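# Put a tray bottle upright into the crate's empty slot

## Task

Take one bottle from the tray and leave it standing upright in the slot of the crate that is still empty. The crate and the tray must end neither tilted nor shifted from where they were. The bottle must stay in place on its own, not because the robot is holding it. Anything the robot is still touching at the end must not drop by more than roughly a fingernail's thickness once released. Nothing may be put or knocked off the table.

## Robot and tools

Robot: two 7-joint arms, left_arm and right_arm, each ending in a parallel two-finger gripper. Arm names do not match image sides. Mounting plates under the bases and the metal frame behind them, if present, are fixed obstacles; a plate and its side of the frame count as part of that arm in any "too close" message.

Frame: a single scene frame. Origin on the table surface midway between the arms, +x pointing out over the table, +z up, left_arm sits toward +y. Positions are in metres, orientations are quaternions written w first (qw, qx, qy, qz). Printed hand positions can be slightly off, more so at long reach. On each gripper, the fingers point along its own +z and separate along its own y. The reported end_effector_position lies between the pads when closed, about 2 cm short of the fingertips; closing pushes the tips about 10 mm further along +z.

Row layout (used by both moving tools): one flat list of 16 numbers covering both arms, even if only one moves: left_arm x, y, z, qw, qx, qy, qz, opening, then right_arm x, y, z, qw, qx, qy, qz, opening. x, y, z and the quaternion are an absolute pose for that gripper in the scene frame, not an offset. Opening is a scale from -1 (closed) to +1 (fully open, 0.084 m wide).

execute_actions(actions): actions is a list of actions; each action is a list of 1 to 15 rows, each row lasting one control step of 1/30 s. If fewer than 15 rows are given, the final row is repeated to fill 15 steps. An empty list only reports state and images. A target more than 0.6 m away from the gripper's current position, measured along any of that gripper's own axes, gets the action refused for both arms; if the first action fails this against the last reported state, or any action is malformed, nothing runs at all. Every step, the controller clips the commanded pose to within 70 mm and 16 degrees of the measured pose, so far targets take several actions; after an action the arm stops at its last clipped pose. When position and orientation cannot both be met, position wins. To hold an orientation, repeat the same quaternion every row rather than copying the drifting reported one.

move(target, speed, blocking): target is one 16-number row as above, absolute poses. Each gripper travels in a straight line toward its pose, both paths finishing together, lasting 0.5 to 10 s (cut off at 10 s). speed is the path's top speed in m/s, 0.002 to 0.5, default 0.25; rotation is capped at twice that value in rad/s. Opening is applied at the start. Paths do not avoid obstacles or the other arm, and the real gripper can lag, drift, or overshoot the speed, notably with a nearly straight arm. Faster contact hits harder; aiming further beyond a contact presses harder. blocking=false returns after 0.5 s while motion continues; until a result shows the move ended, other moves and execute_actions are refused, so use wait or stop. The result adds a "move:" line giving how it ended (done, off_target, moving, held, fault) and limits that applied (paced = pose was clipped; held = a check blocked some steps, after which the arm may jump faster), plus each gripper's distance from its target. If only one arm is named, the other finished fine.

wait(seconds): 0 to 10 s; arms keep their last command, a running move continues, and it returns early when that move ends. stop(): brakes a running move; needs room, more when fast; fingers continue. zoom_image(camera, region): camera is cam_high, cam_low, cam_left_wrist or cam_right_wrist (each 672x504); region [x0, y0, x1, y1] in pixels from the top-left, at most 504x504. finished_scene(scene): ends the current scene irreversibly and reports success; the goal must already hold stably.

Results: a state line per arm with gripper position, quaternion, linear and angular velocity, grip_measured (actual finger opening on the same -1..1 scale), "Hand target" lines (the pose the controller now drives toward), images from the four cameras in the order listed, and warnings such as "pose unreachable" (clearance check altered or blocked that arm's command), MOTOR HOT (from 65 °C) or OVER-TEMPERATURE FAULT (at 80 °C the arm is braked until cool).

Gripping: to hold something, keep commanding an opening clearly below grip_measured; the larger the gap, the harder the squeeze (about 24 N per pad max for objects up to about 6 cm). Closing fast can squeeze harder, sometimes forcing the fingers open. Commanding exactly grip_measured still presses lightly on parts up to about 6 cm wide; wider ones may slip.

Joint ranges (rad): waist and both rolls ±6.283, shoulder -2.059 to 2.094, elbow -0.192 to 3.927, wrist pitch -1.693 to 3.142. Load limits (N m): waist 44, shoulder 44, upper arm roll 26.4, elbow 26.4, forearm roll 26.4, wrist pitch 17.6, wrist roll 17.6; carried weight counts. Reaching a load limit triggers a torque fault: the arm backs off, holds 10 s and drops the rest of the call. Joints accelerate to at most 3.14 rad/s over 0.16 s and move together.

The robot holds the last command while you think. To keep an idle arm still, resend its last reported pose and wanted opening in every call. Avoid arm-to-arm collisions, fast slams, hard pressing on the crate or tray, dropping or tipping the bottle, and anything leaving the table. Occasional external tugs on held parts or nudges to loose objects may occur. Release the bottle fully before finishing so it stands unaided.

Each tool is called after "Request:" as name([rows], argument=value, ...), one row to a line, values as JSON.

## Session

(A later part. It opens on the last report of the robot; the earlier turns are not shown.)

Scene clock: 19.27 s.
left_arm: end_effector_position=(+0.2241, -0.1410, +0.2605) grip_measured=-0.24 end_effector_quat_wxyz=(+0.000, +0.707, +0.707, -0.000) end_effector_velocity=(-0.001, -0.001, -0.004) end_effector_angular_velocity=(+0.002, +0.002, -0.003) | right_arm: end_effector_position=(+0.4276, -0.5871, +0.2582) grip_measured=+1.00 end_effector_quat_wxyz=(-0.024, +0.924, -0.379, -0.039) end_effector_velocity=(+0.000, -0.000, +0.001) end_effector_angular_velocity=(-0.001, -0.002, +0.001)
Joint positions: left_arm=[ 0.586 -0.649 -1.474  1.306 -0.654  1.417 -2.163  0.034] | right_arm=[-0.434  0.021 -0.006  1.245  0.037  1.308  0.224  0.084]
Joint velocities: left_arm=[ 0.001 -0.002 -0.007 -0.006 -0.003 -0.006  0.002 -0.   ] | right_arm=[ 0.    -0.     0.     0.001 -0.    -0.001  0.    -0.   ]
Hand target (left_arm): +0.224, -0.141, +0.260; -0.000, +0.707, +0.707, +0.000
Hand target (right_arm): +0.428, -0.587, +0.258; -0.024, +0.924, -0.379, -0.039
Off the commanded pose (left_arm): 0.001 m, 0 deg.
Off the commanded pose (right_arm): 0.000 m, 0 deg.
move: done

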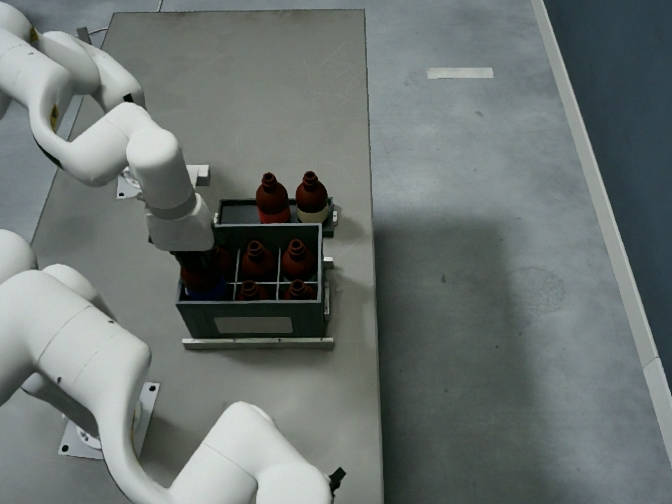

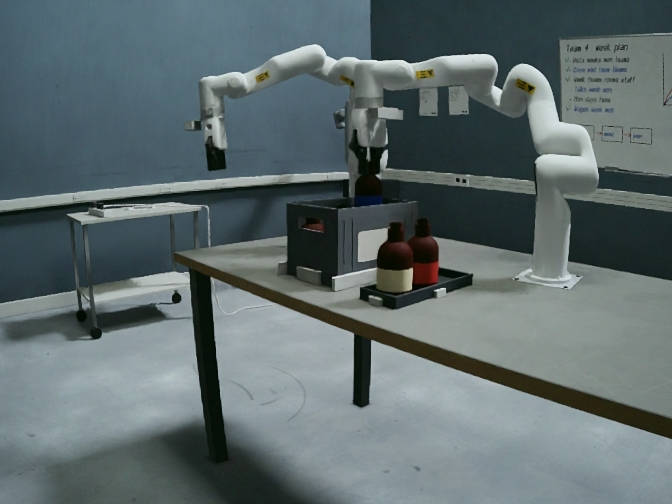

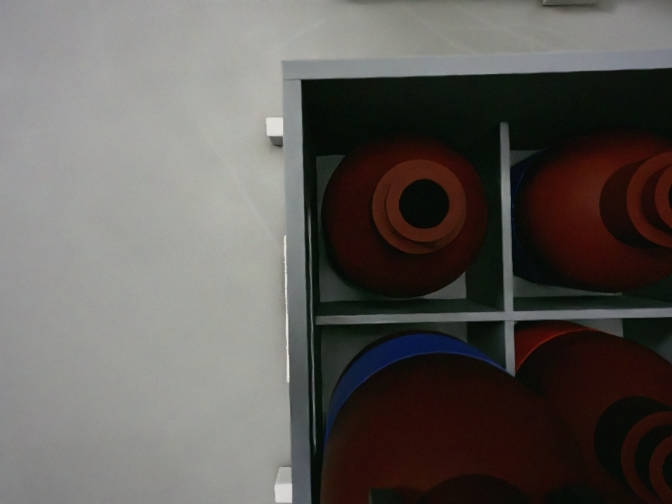

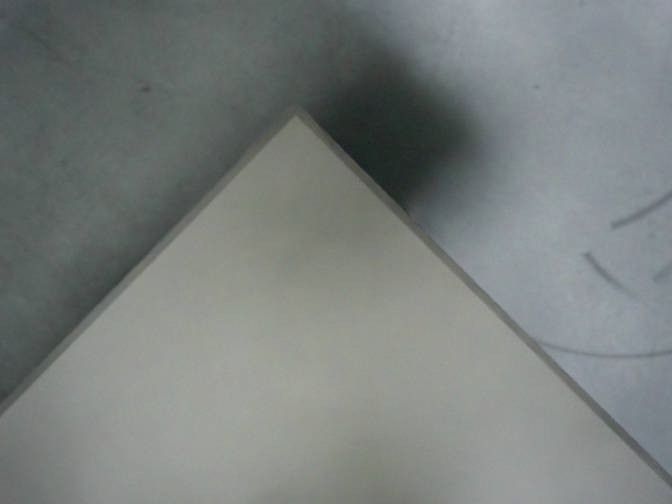

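Request:
move(target=[0.224,-0.145,0.165,0,0.7071,0.7071,0,-0.8,0.4276,-0.5871,0.2582,-0.024,0.924,-0.379,-0.039,1], speed=0.1)

Request:
move(target=[0.224,-0.145,0.158,0,0.7071,0.7071,0,-0.8,0.4276,-0.5871,0.2582,-0.024,0.924,-0.379,-0.039,1], speed=0.02)

Scene clock: 21.63 s.
left_arm: end_effector_position=(+0.2241, -0.1450, +0.1655) grip_measured=-0.24 end_effector_quat_wxyz=(+0.000, +0.707, +0.707, -0.000) end_effector_velocity=(-0.001, -0.000, -0.004) end_effector_angular_velocity=(+0.002, +0.002, -0.002) | right_arm: end_effector_position=(+0.4276, -0.5871, +0.2582) grip_measured=+1.00 end_effector_quat_wxyz=(-0.024, +0.924, -0.379, -0.039) end_effector_velocity=(-0.000, -0.000, +0.000) end_effector_angular_velocity=(-0.000, +0.000, -0.000)
Joint positions: left_arm=[ 0.648 -0.72  -1.642  1.152 -0.778  1.214 -2.101  0.034] | right_arm=[-0.434  0.021 -0.006  1.245  0.037  1.308  0.224  0.084]
Joint velocities: left_arm=[ 0.004 -0.003 -0.009 -0.003 -0.004 -0.004  0.003 -0.   ] | right_arm=[-0.001  0.     0.     0.    -0.     0.    -0.    -0.   ]
Hand target (left_arm): +0.224, -0.145, +0.165; -0.000, +0.707, +0.707, -0.000
Hand target (right_arm): +0.428, -0.587, +0.258; -0.024, +0.924, -0.379, -0.039
Off the commanded pose (left_arm): 0.001 m, 0 deg.
Off the commanded pose (right_arm): 0.000 m, 0 deg.
move: done

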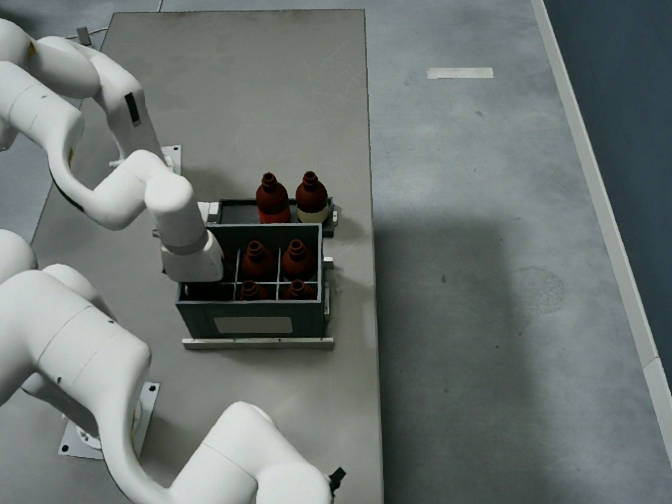

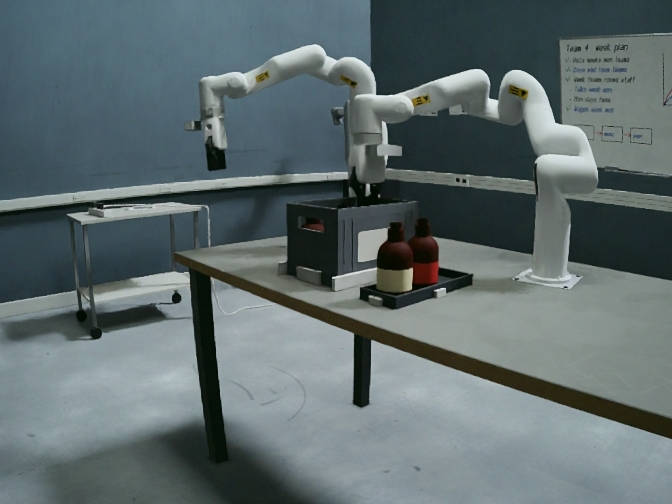

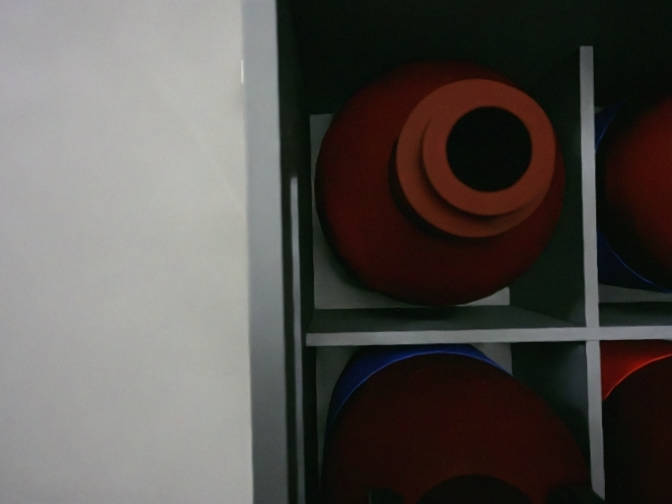

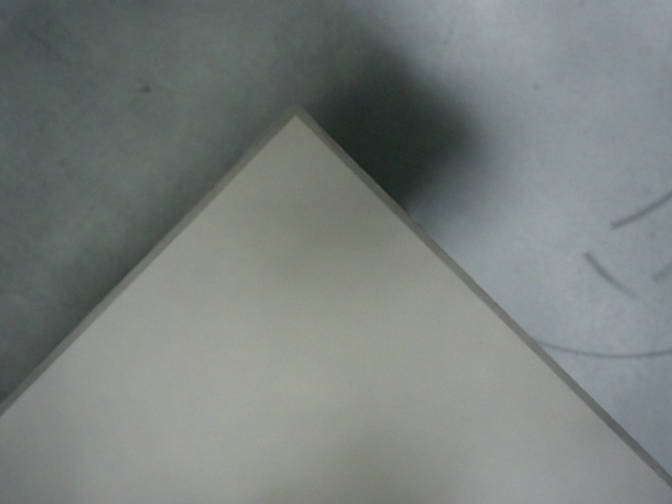

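Scene clock: 22.37 s.
left_arm: end_effector_position=(+0.2240, -0.1450, +0.1582) grip_measured=-0.24 end_effector_quat_wxyz=(+0.000, +0.707, +0.707, +0.000) end_effector_velocity=(+0.001, -0.001, -0.001) end_effector_angular_velocity=(-0.002, -0.001, -0.000) | right_arm: end_effector_position=(+0.4276, -0.5871, +0.2582) grip_measured=+1.00 end_effector_quat_wxyz=(-0.024, +0.924, -0.379, -0.039) end_effector_velocity=(+0.001, +0.000, +0.001) end_effector_angular_velocity=(-0.001, -0.002, +0.001)
Joint positions: left_arm=[ 0.655 -0.726 -1.658  1.143 -0.789  1.199 -2.096  0.034] | right_arm=[-0.434  0.021 -0.006  1.245  0.037  1.308  0.224  0.084]
Joint velocities: left_arm=[ 0.002 -0.001 -0.003 -0.    -0.003 -0.004  0.002 -0.   ] | right_arm=[ 0.001 -0.002  0.     0.001  0.     0.    -0.     0.   ]
Hand target (left_arm): +0.224, -0.145, +0.158; -0.000, +0.707, +0.707, -0.000
Hand target (right_arm): +0.428, -0.587, +0.258; -0.024, +0.924, -0.379, -0.039
Off the commanded pose (left_arm): 0.000 m, 0 deg.
Off the commanded pose (right_arm): 0.000 m, 0 deg.
move: done

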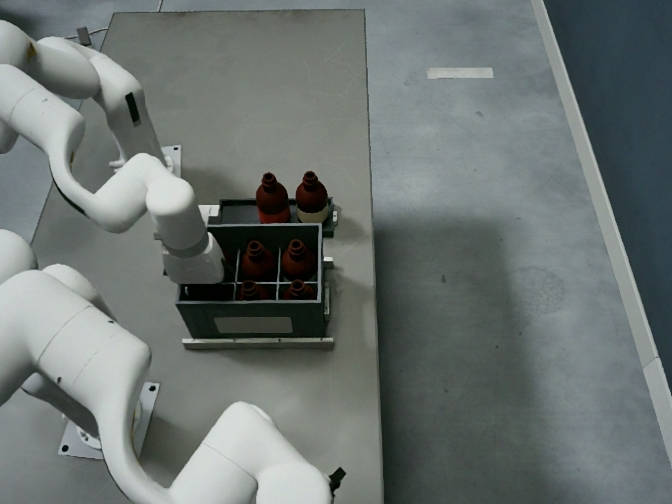

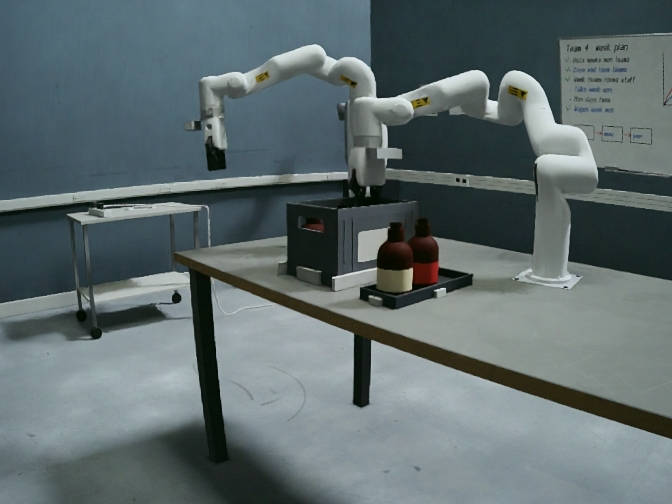

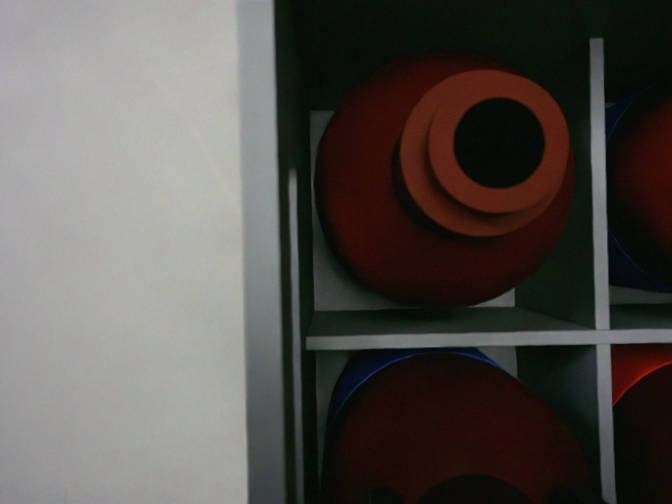

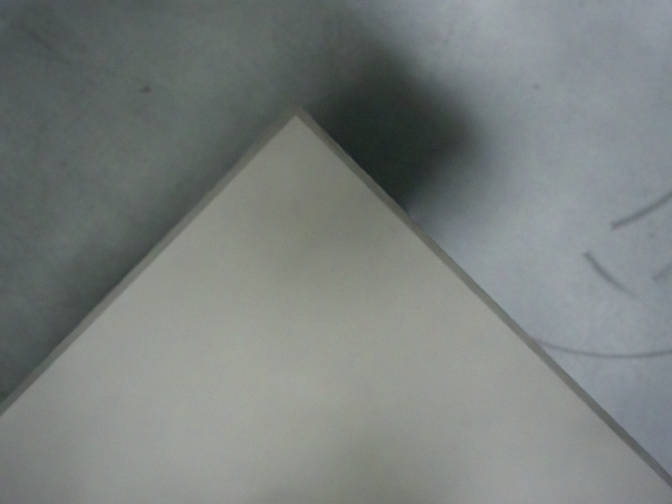

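Request:
execute_actions([
  [[0.225,-0.145,0.153,0,0.7071,0.7071,0,-0.8,0.4276,-0.5871,0.2582,-0.024,0.924,-0.379,-0.039,1]],
])

Request:
execute_actions([
  [[0.225,-0.145,0.153,0,0.7071,0.7071,0,0.05,0.4276,-0.5871,0.2582,-0.024,0.924,-0.379,-0.039,1]],
])

Request:
move(target=[0.225,-0.145,0.26,0,0.7071,0.7071,0,0.05,0.4276,-0.5871,0.2582,-0.024,0.924,-0.379,-0.039,1])

Scene clock: 26.10 s.
left_arm: end_effector_position=(+0.2250, -0.1450, +0.1531) grip_measured=-0.24 end_effector_quat_wxyz=(+0.000, +0.707, +0.707, -0.000) end_effector_velocity=(-0.001, -0.000, -0.001) end_effector_angular_velocity=(+0.001, +0.001, -0.002) | right_arm: end_effector_position=(+0.4276, -0.5871, +0.2582) grip_measured=+1.00 end_effector_quat_wxyz=(-0.024, +0.924, -0.379, -0.039) end_effector_velocity=(+0.000, +0.000, -0.000) end_effector_angular_velocity=(+0.000, -0.000, +0.001)
Joint positions: left_arm=[ 0.665 -0.73  -1.67   1.138 -0.797  1.189 -2.09   0.034] | right_arm=[-0.434  0.021 -0.006  1.245  0.037  1.308  0.224  0.084]
Joint velocities: left_arm=[ 0.001 -0.    -0.003 -0.001 -0.001 -0.001  0.002 -0.   ] | right_arm=[ 0.     0.001  0.001  0.     0.    -0.001  0.     0.   ]
Hand target (left_arm): +0.225, -0.145, +0.153; -0.000, +0.707, +0.707, -0.000
Hand target (right_arm): +0.428, -0.587, +0.258; -0.024, +0.924, -0.379, -0.039
Off the commanded pose (left_arm): 0.000 m, 0 deg.
Off the commanded pose (right_arm): 0.000 m, 0 deg.

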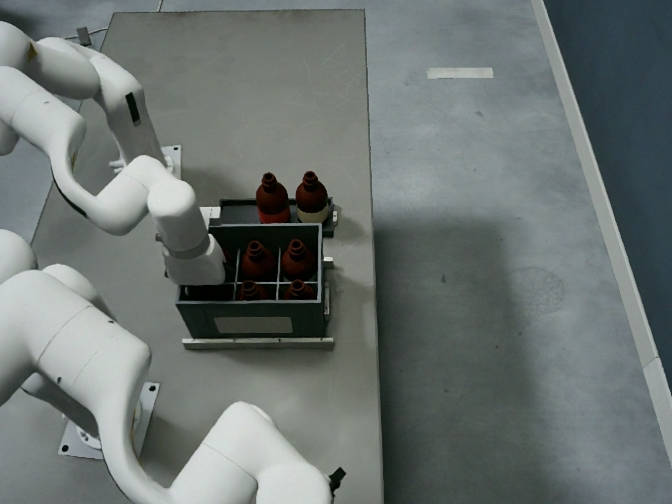

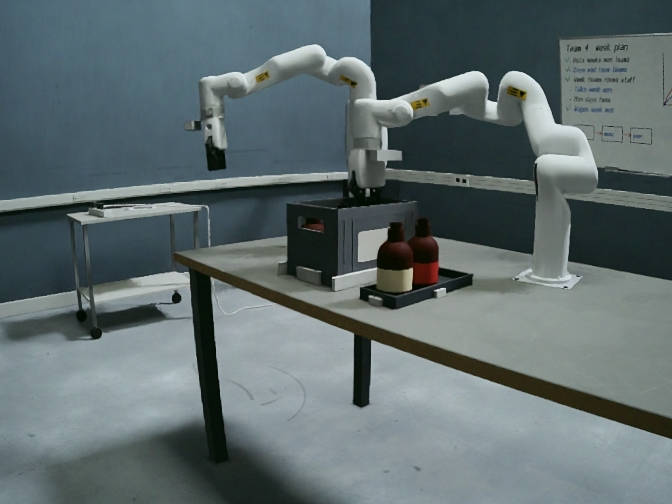

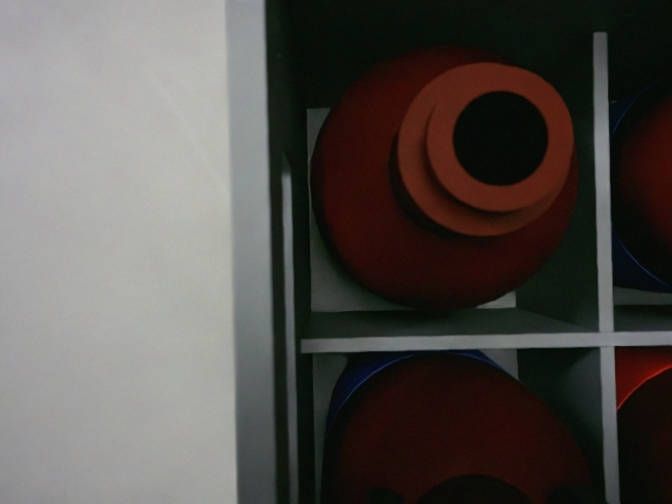

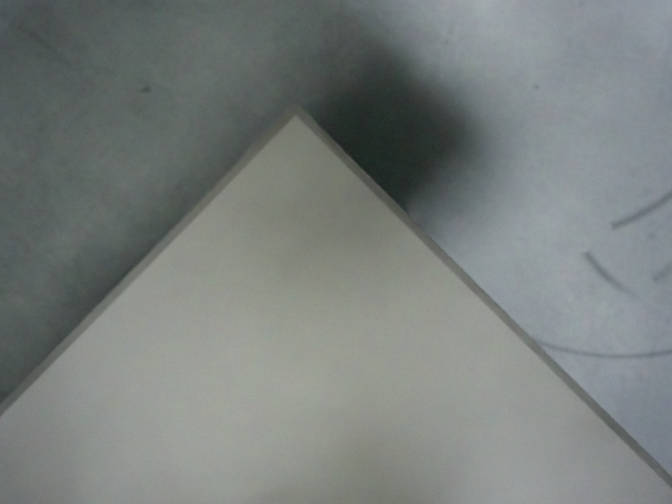

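Scene clock: 26.60 s.
left_arm: end_effector_position=(+0.2250, -0.1450, +0.1531) grip_measured=+0.04 end_effector_quat_wxyz=(+0.000, +0.707, +0.707, -0.000) end_effector_velocity=(+0.000, +0.001, +0.000) end_effector_angular_velocity=(+0.000, -0.000, +0.001) | right_arm: end_effector_position=(+0.4276, -0.5871, +0.2582) grip_measured=+1.00 end_effector_quat_wxyz=(-0.024, +0.924, -0.379, -0.039) end_effector_velocity=(+0.000, -0.000, +0.001) end_effector_angular_velocity=(-0.001, -0.002, -0.001)
Joint positions: left_arm=[ 0.665 -0.731 -1.67   1.138 -0.797  1.189 -2.09   0.046] | right_arm=[-0.434  0.021 -0.006  1.245  0.037  1.308  0.224  0.084]
Joint velocities: left_arm=[ 0.    -0.     0.001 -0.001  0.     0.     0.     0.   ] | right_arm=[-0.001 -0.001  0.     0.002  0.     0.     0.     0.   ]
Hand target (left_arm): +0.225, -0.145, +0.153; -0.000, +0.707, +0.707, -0.000
Hand target (right_arm): +0.428, -0.587, +0.258; -0.024, +0.924, -0.379, -0.039
Off the commanded pose (left_arm): 0.000 m, 0 deg.
Off the commanded pose (right_arm): 0.000 m, 0 deg.

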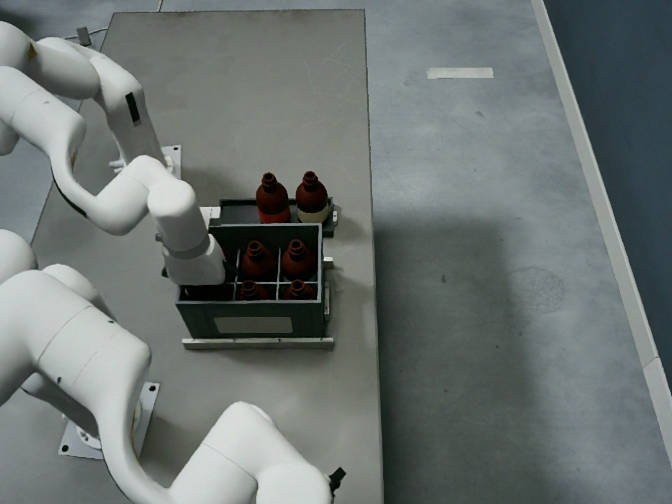

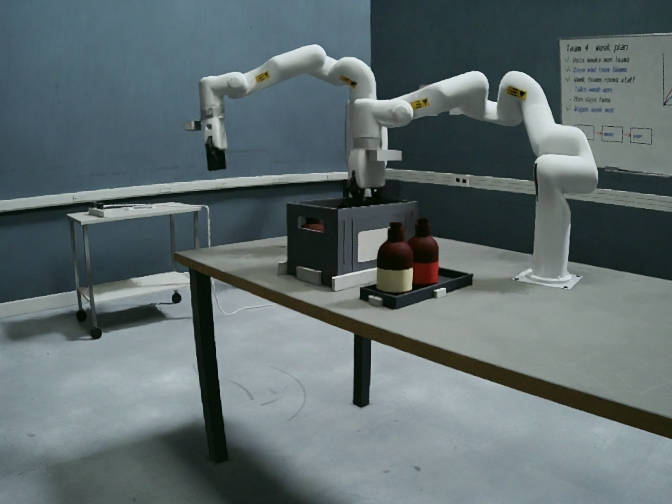

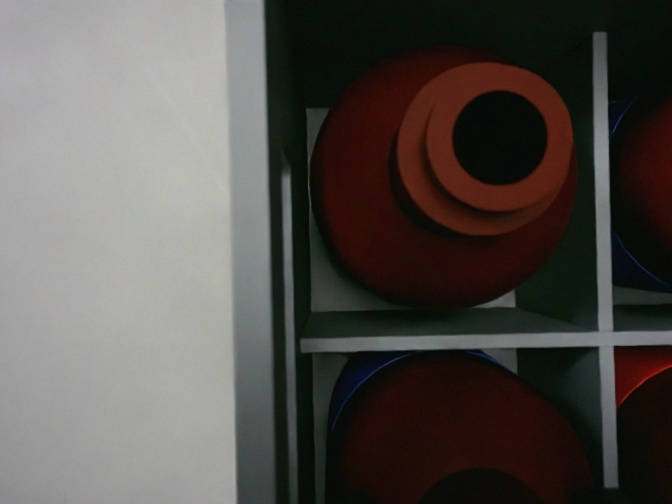

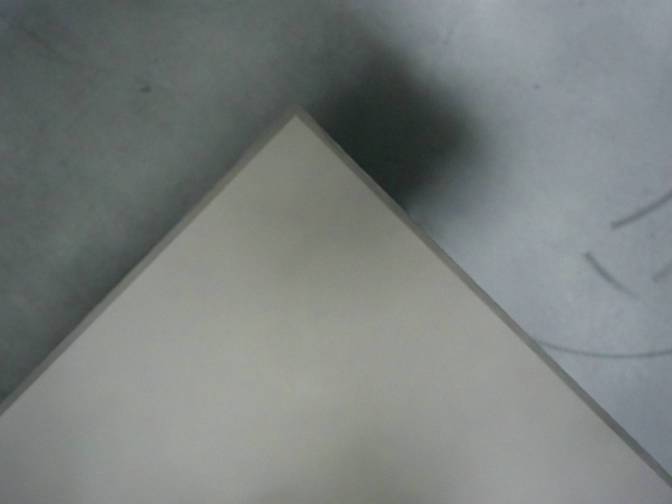

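Scene clock: 27.63 s.
left_arm: end_effector_position=(+0.2250, -0.1450, +0.2596) grip_measured=+0.04 end_effector_quat_wxyz=(-0.000, +0.707, +0.707, +0.000) end_effector_velocity=(+0.000, -0.000, +0.003) end_effector_angular_velocity=(-0.002, -0.001, +0.001) | right_arm: end_effector_position=(+0.4276, -0.5871, +0.2582) grip_measured=+1.00 end_effector_quat_wxyz=(-0.024, +0.924, -0.379, -0.039) end_effector_velocity=(+0.000, -0.000, +0.000) end_effector_angular_velocity=(+0.000, -0.000, -0.000)
Joint positions: left_arm=[ 0.605 -0.648 -1.495  1.32  -0.655  1.417 -2.169  0.046] | right_arm=[-0.434  0.021 -0.006  1.245  0.037  1.308  0.224  0.084]
Joint velocities: left_arm=[-0.001  0.002  0.004  0.005  0.002  0.004 -0.002  0.   ] | right_arm=[-0.  0.  0.  0.  0. -0. -0. -0.]
Hand target (left_arm): +0.225, -0.145, +0.260; +0.000, +0.707, +0.707, +0.000
Hand target (right_arm): +0.428, -0.587, +0.258; -0.024, +0.924, -0.379, -0.039
Off the commanded pose (left_arm): 0.000 m, 0 deg.
Off the commanded pose (right_arm): 0.000 m, 0 deg.
move: done

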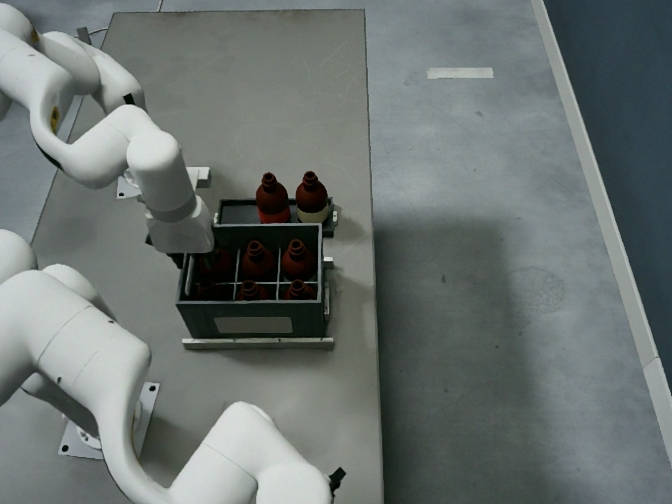

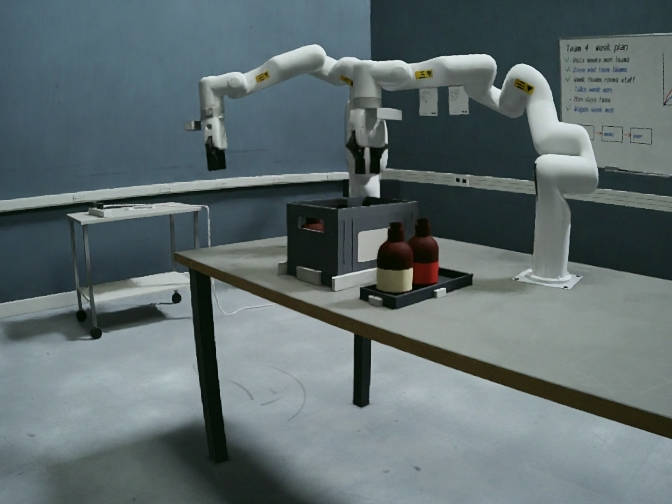

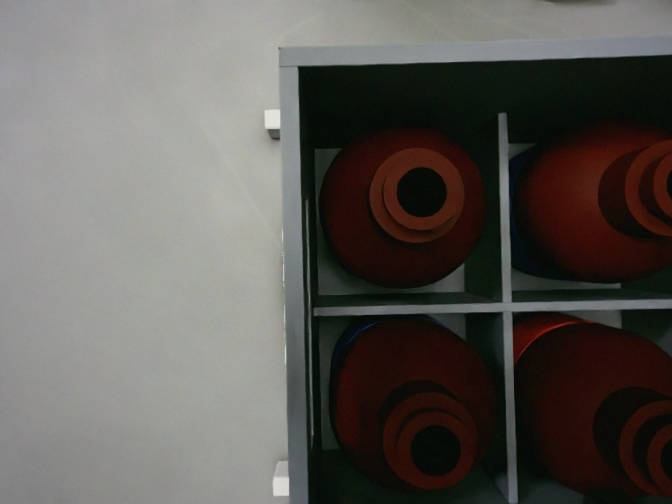

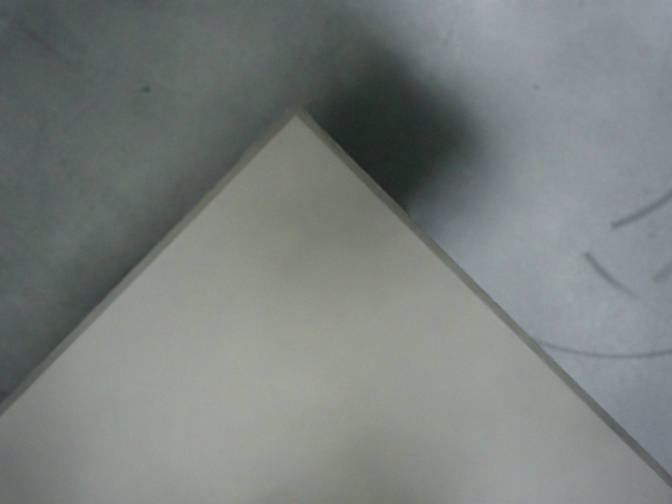

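Request:
finished_scene(scene=1)

The scene is finished: the task was done.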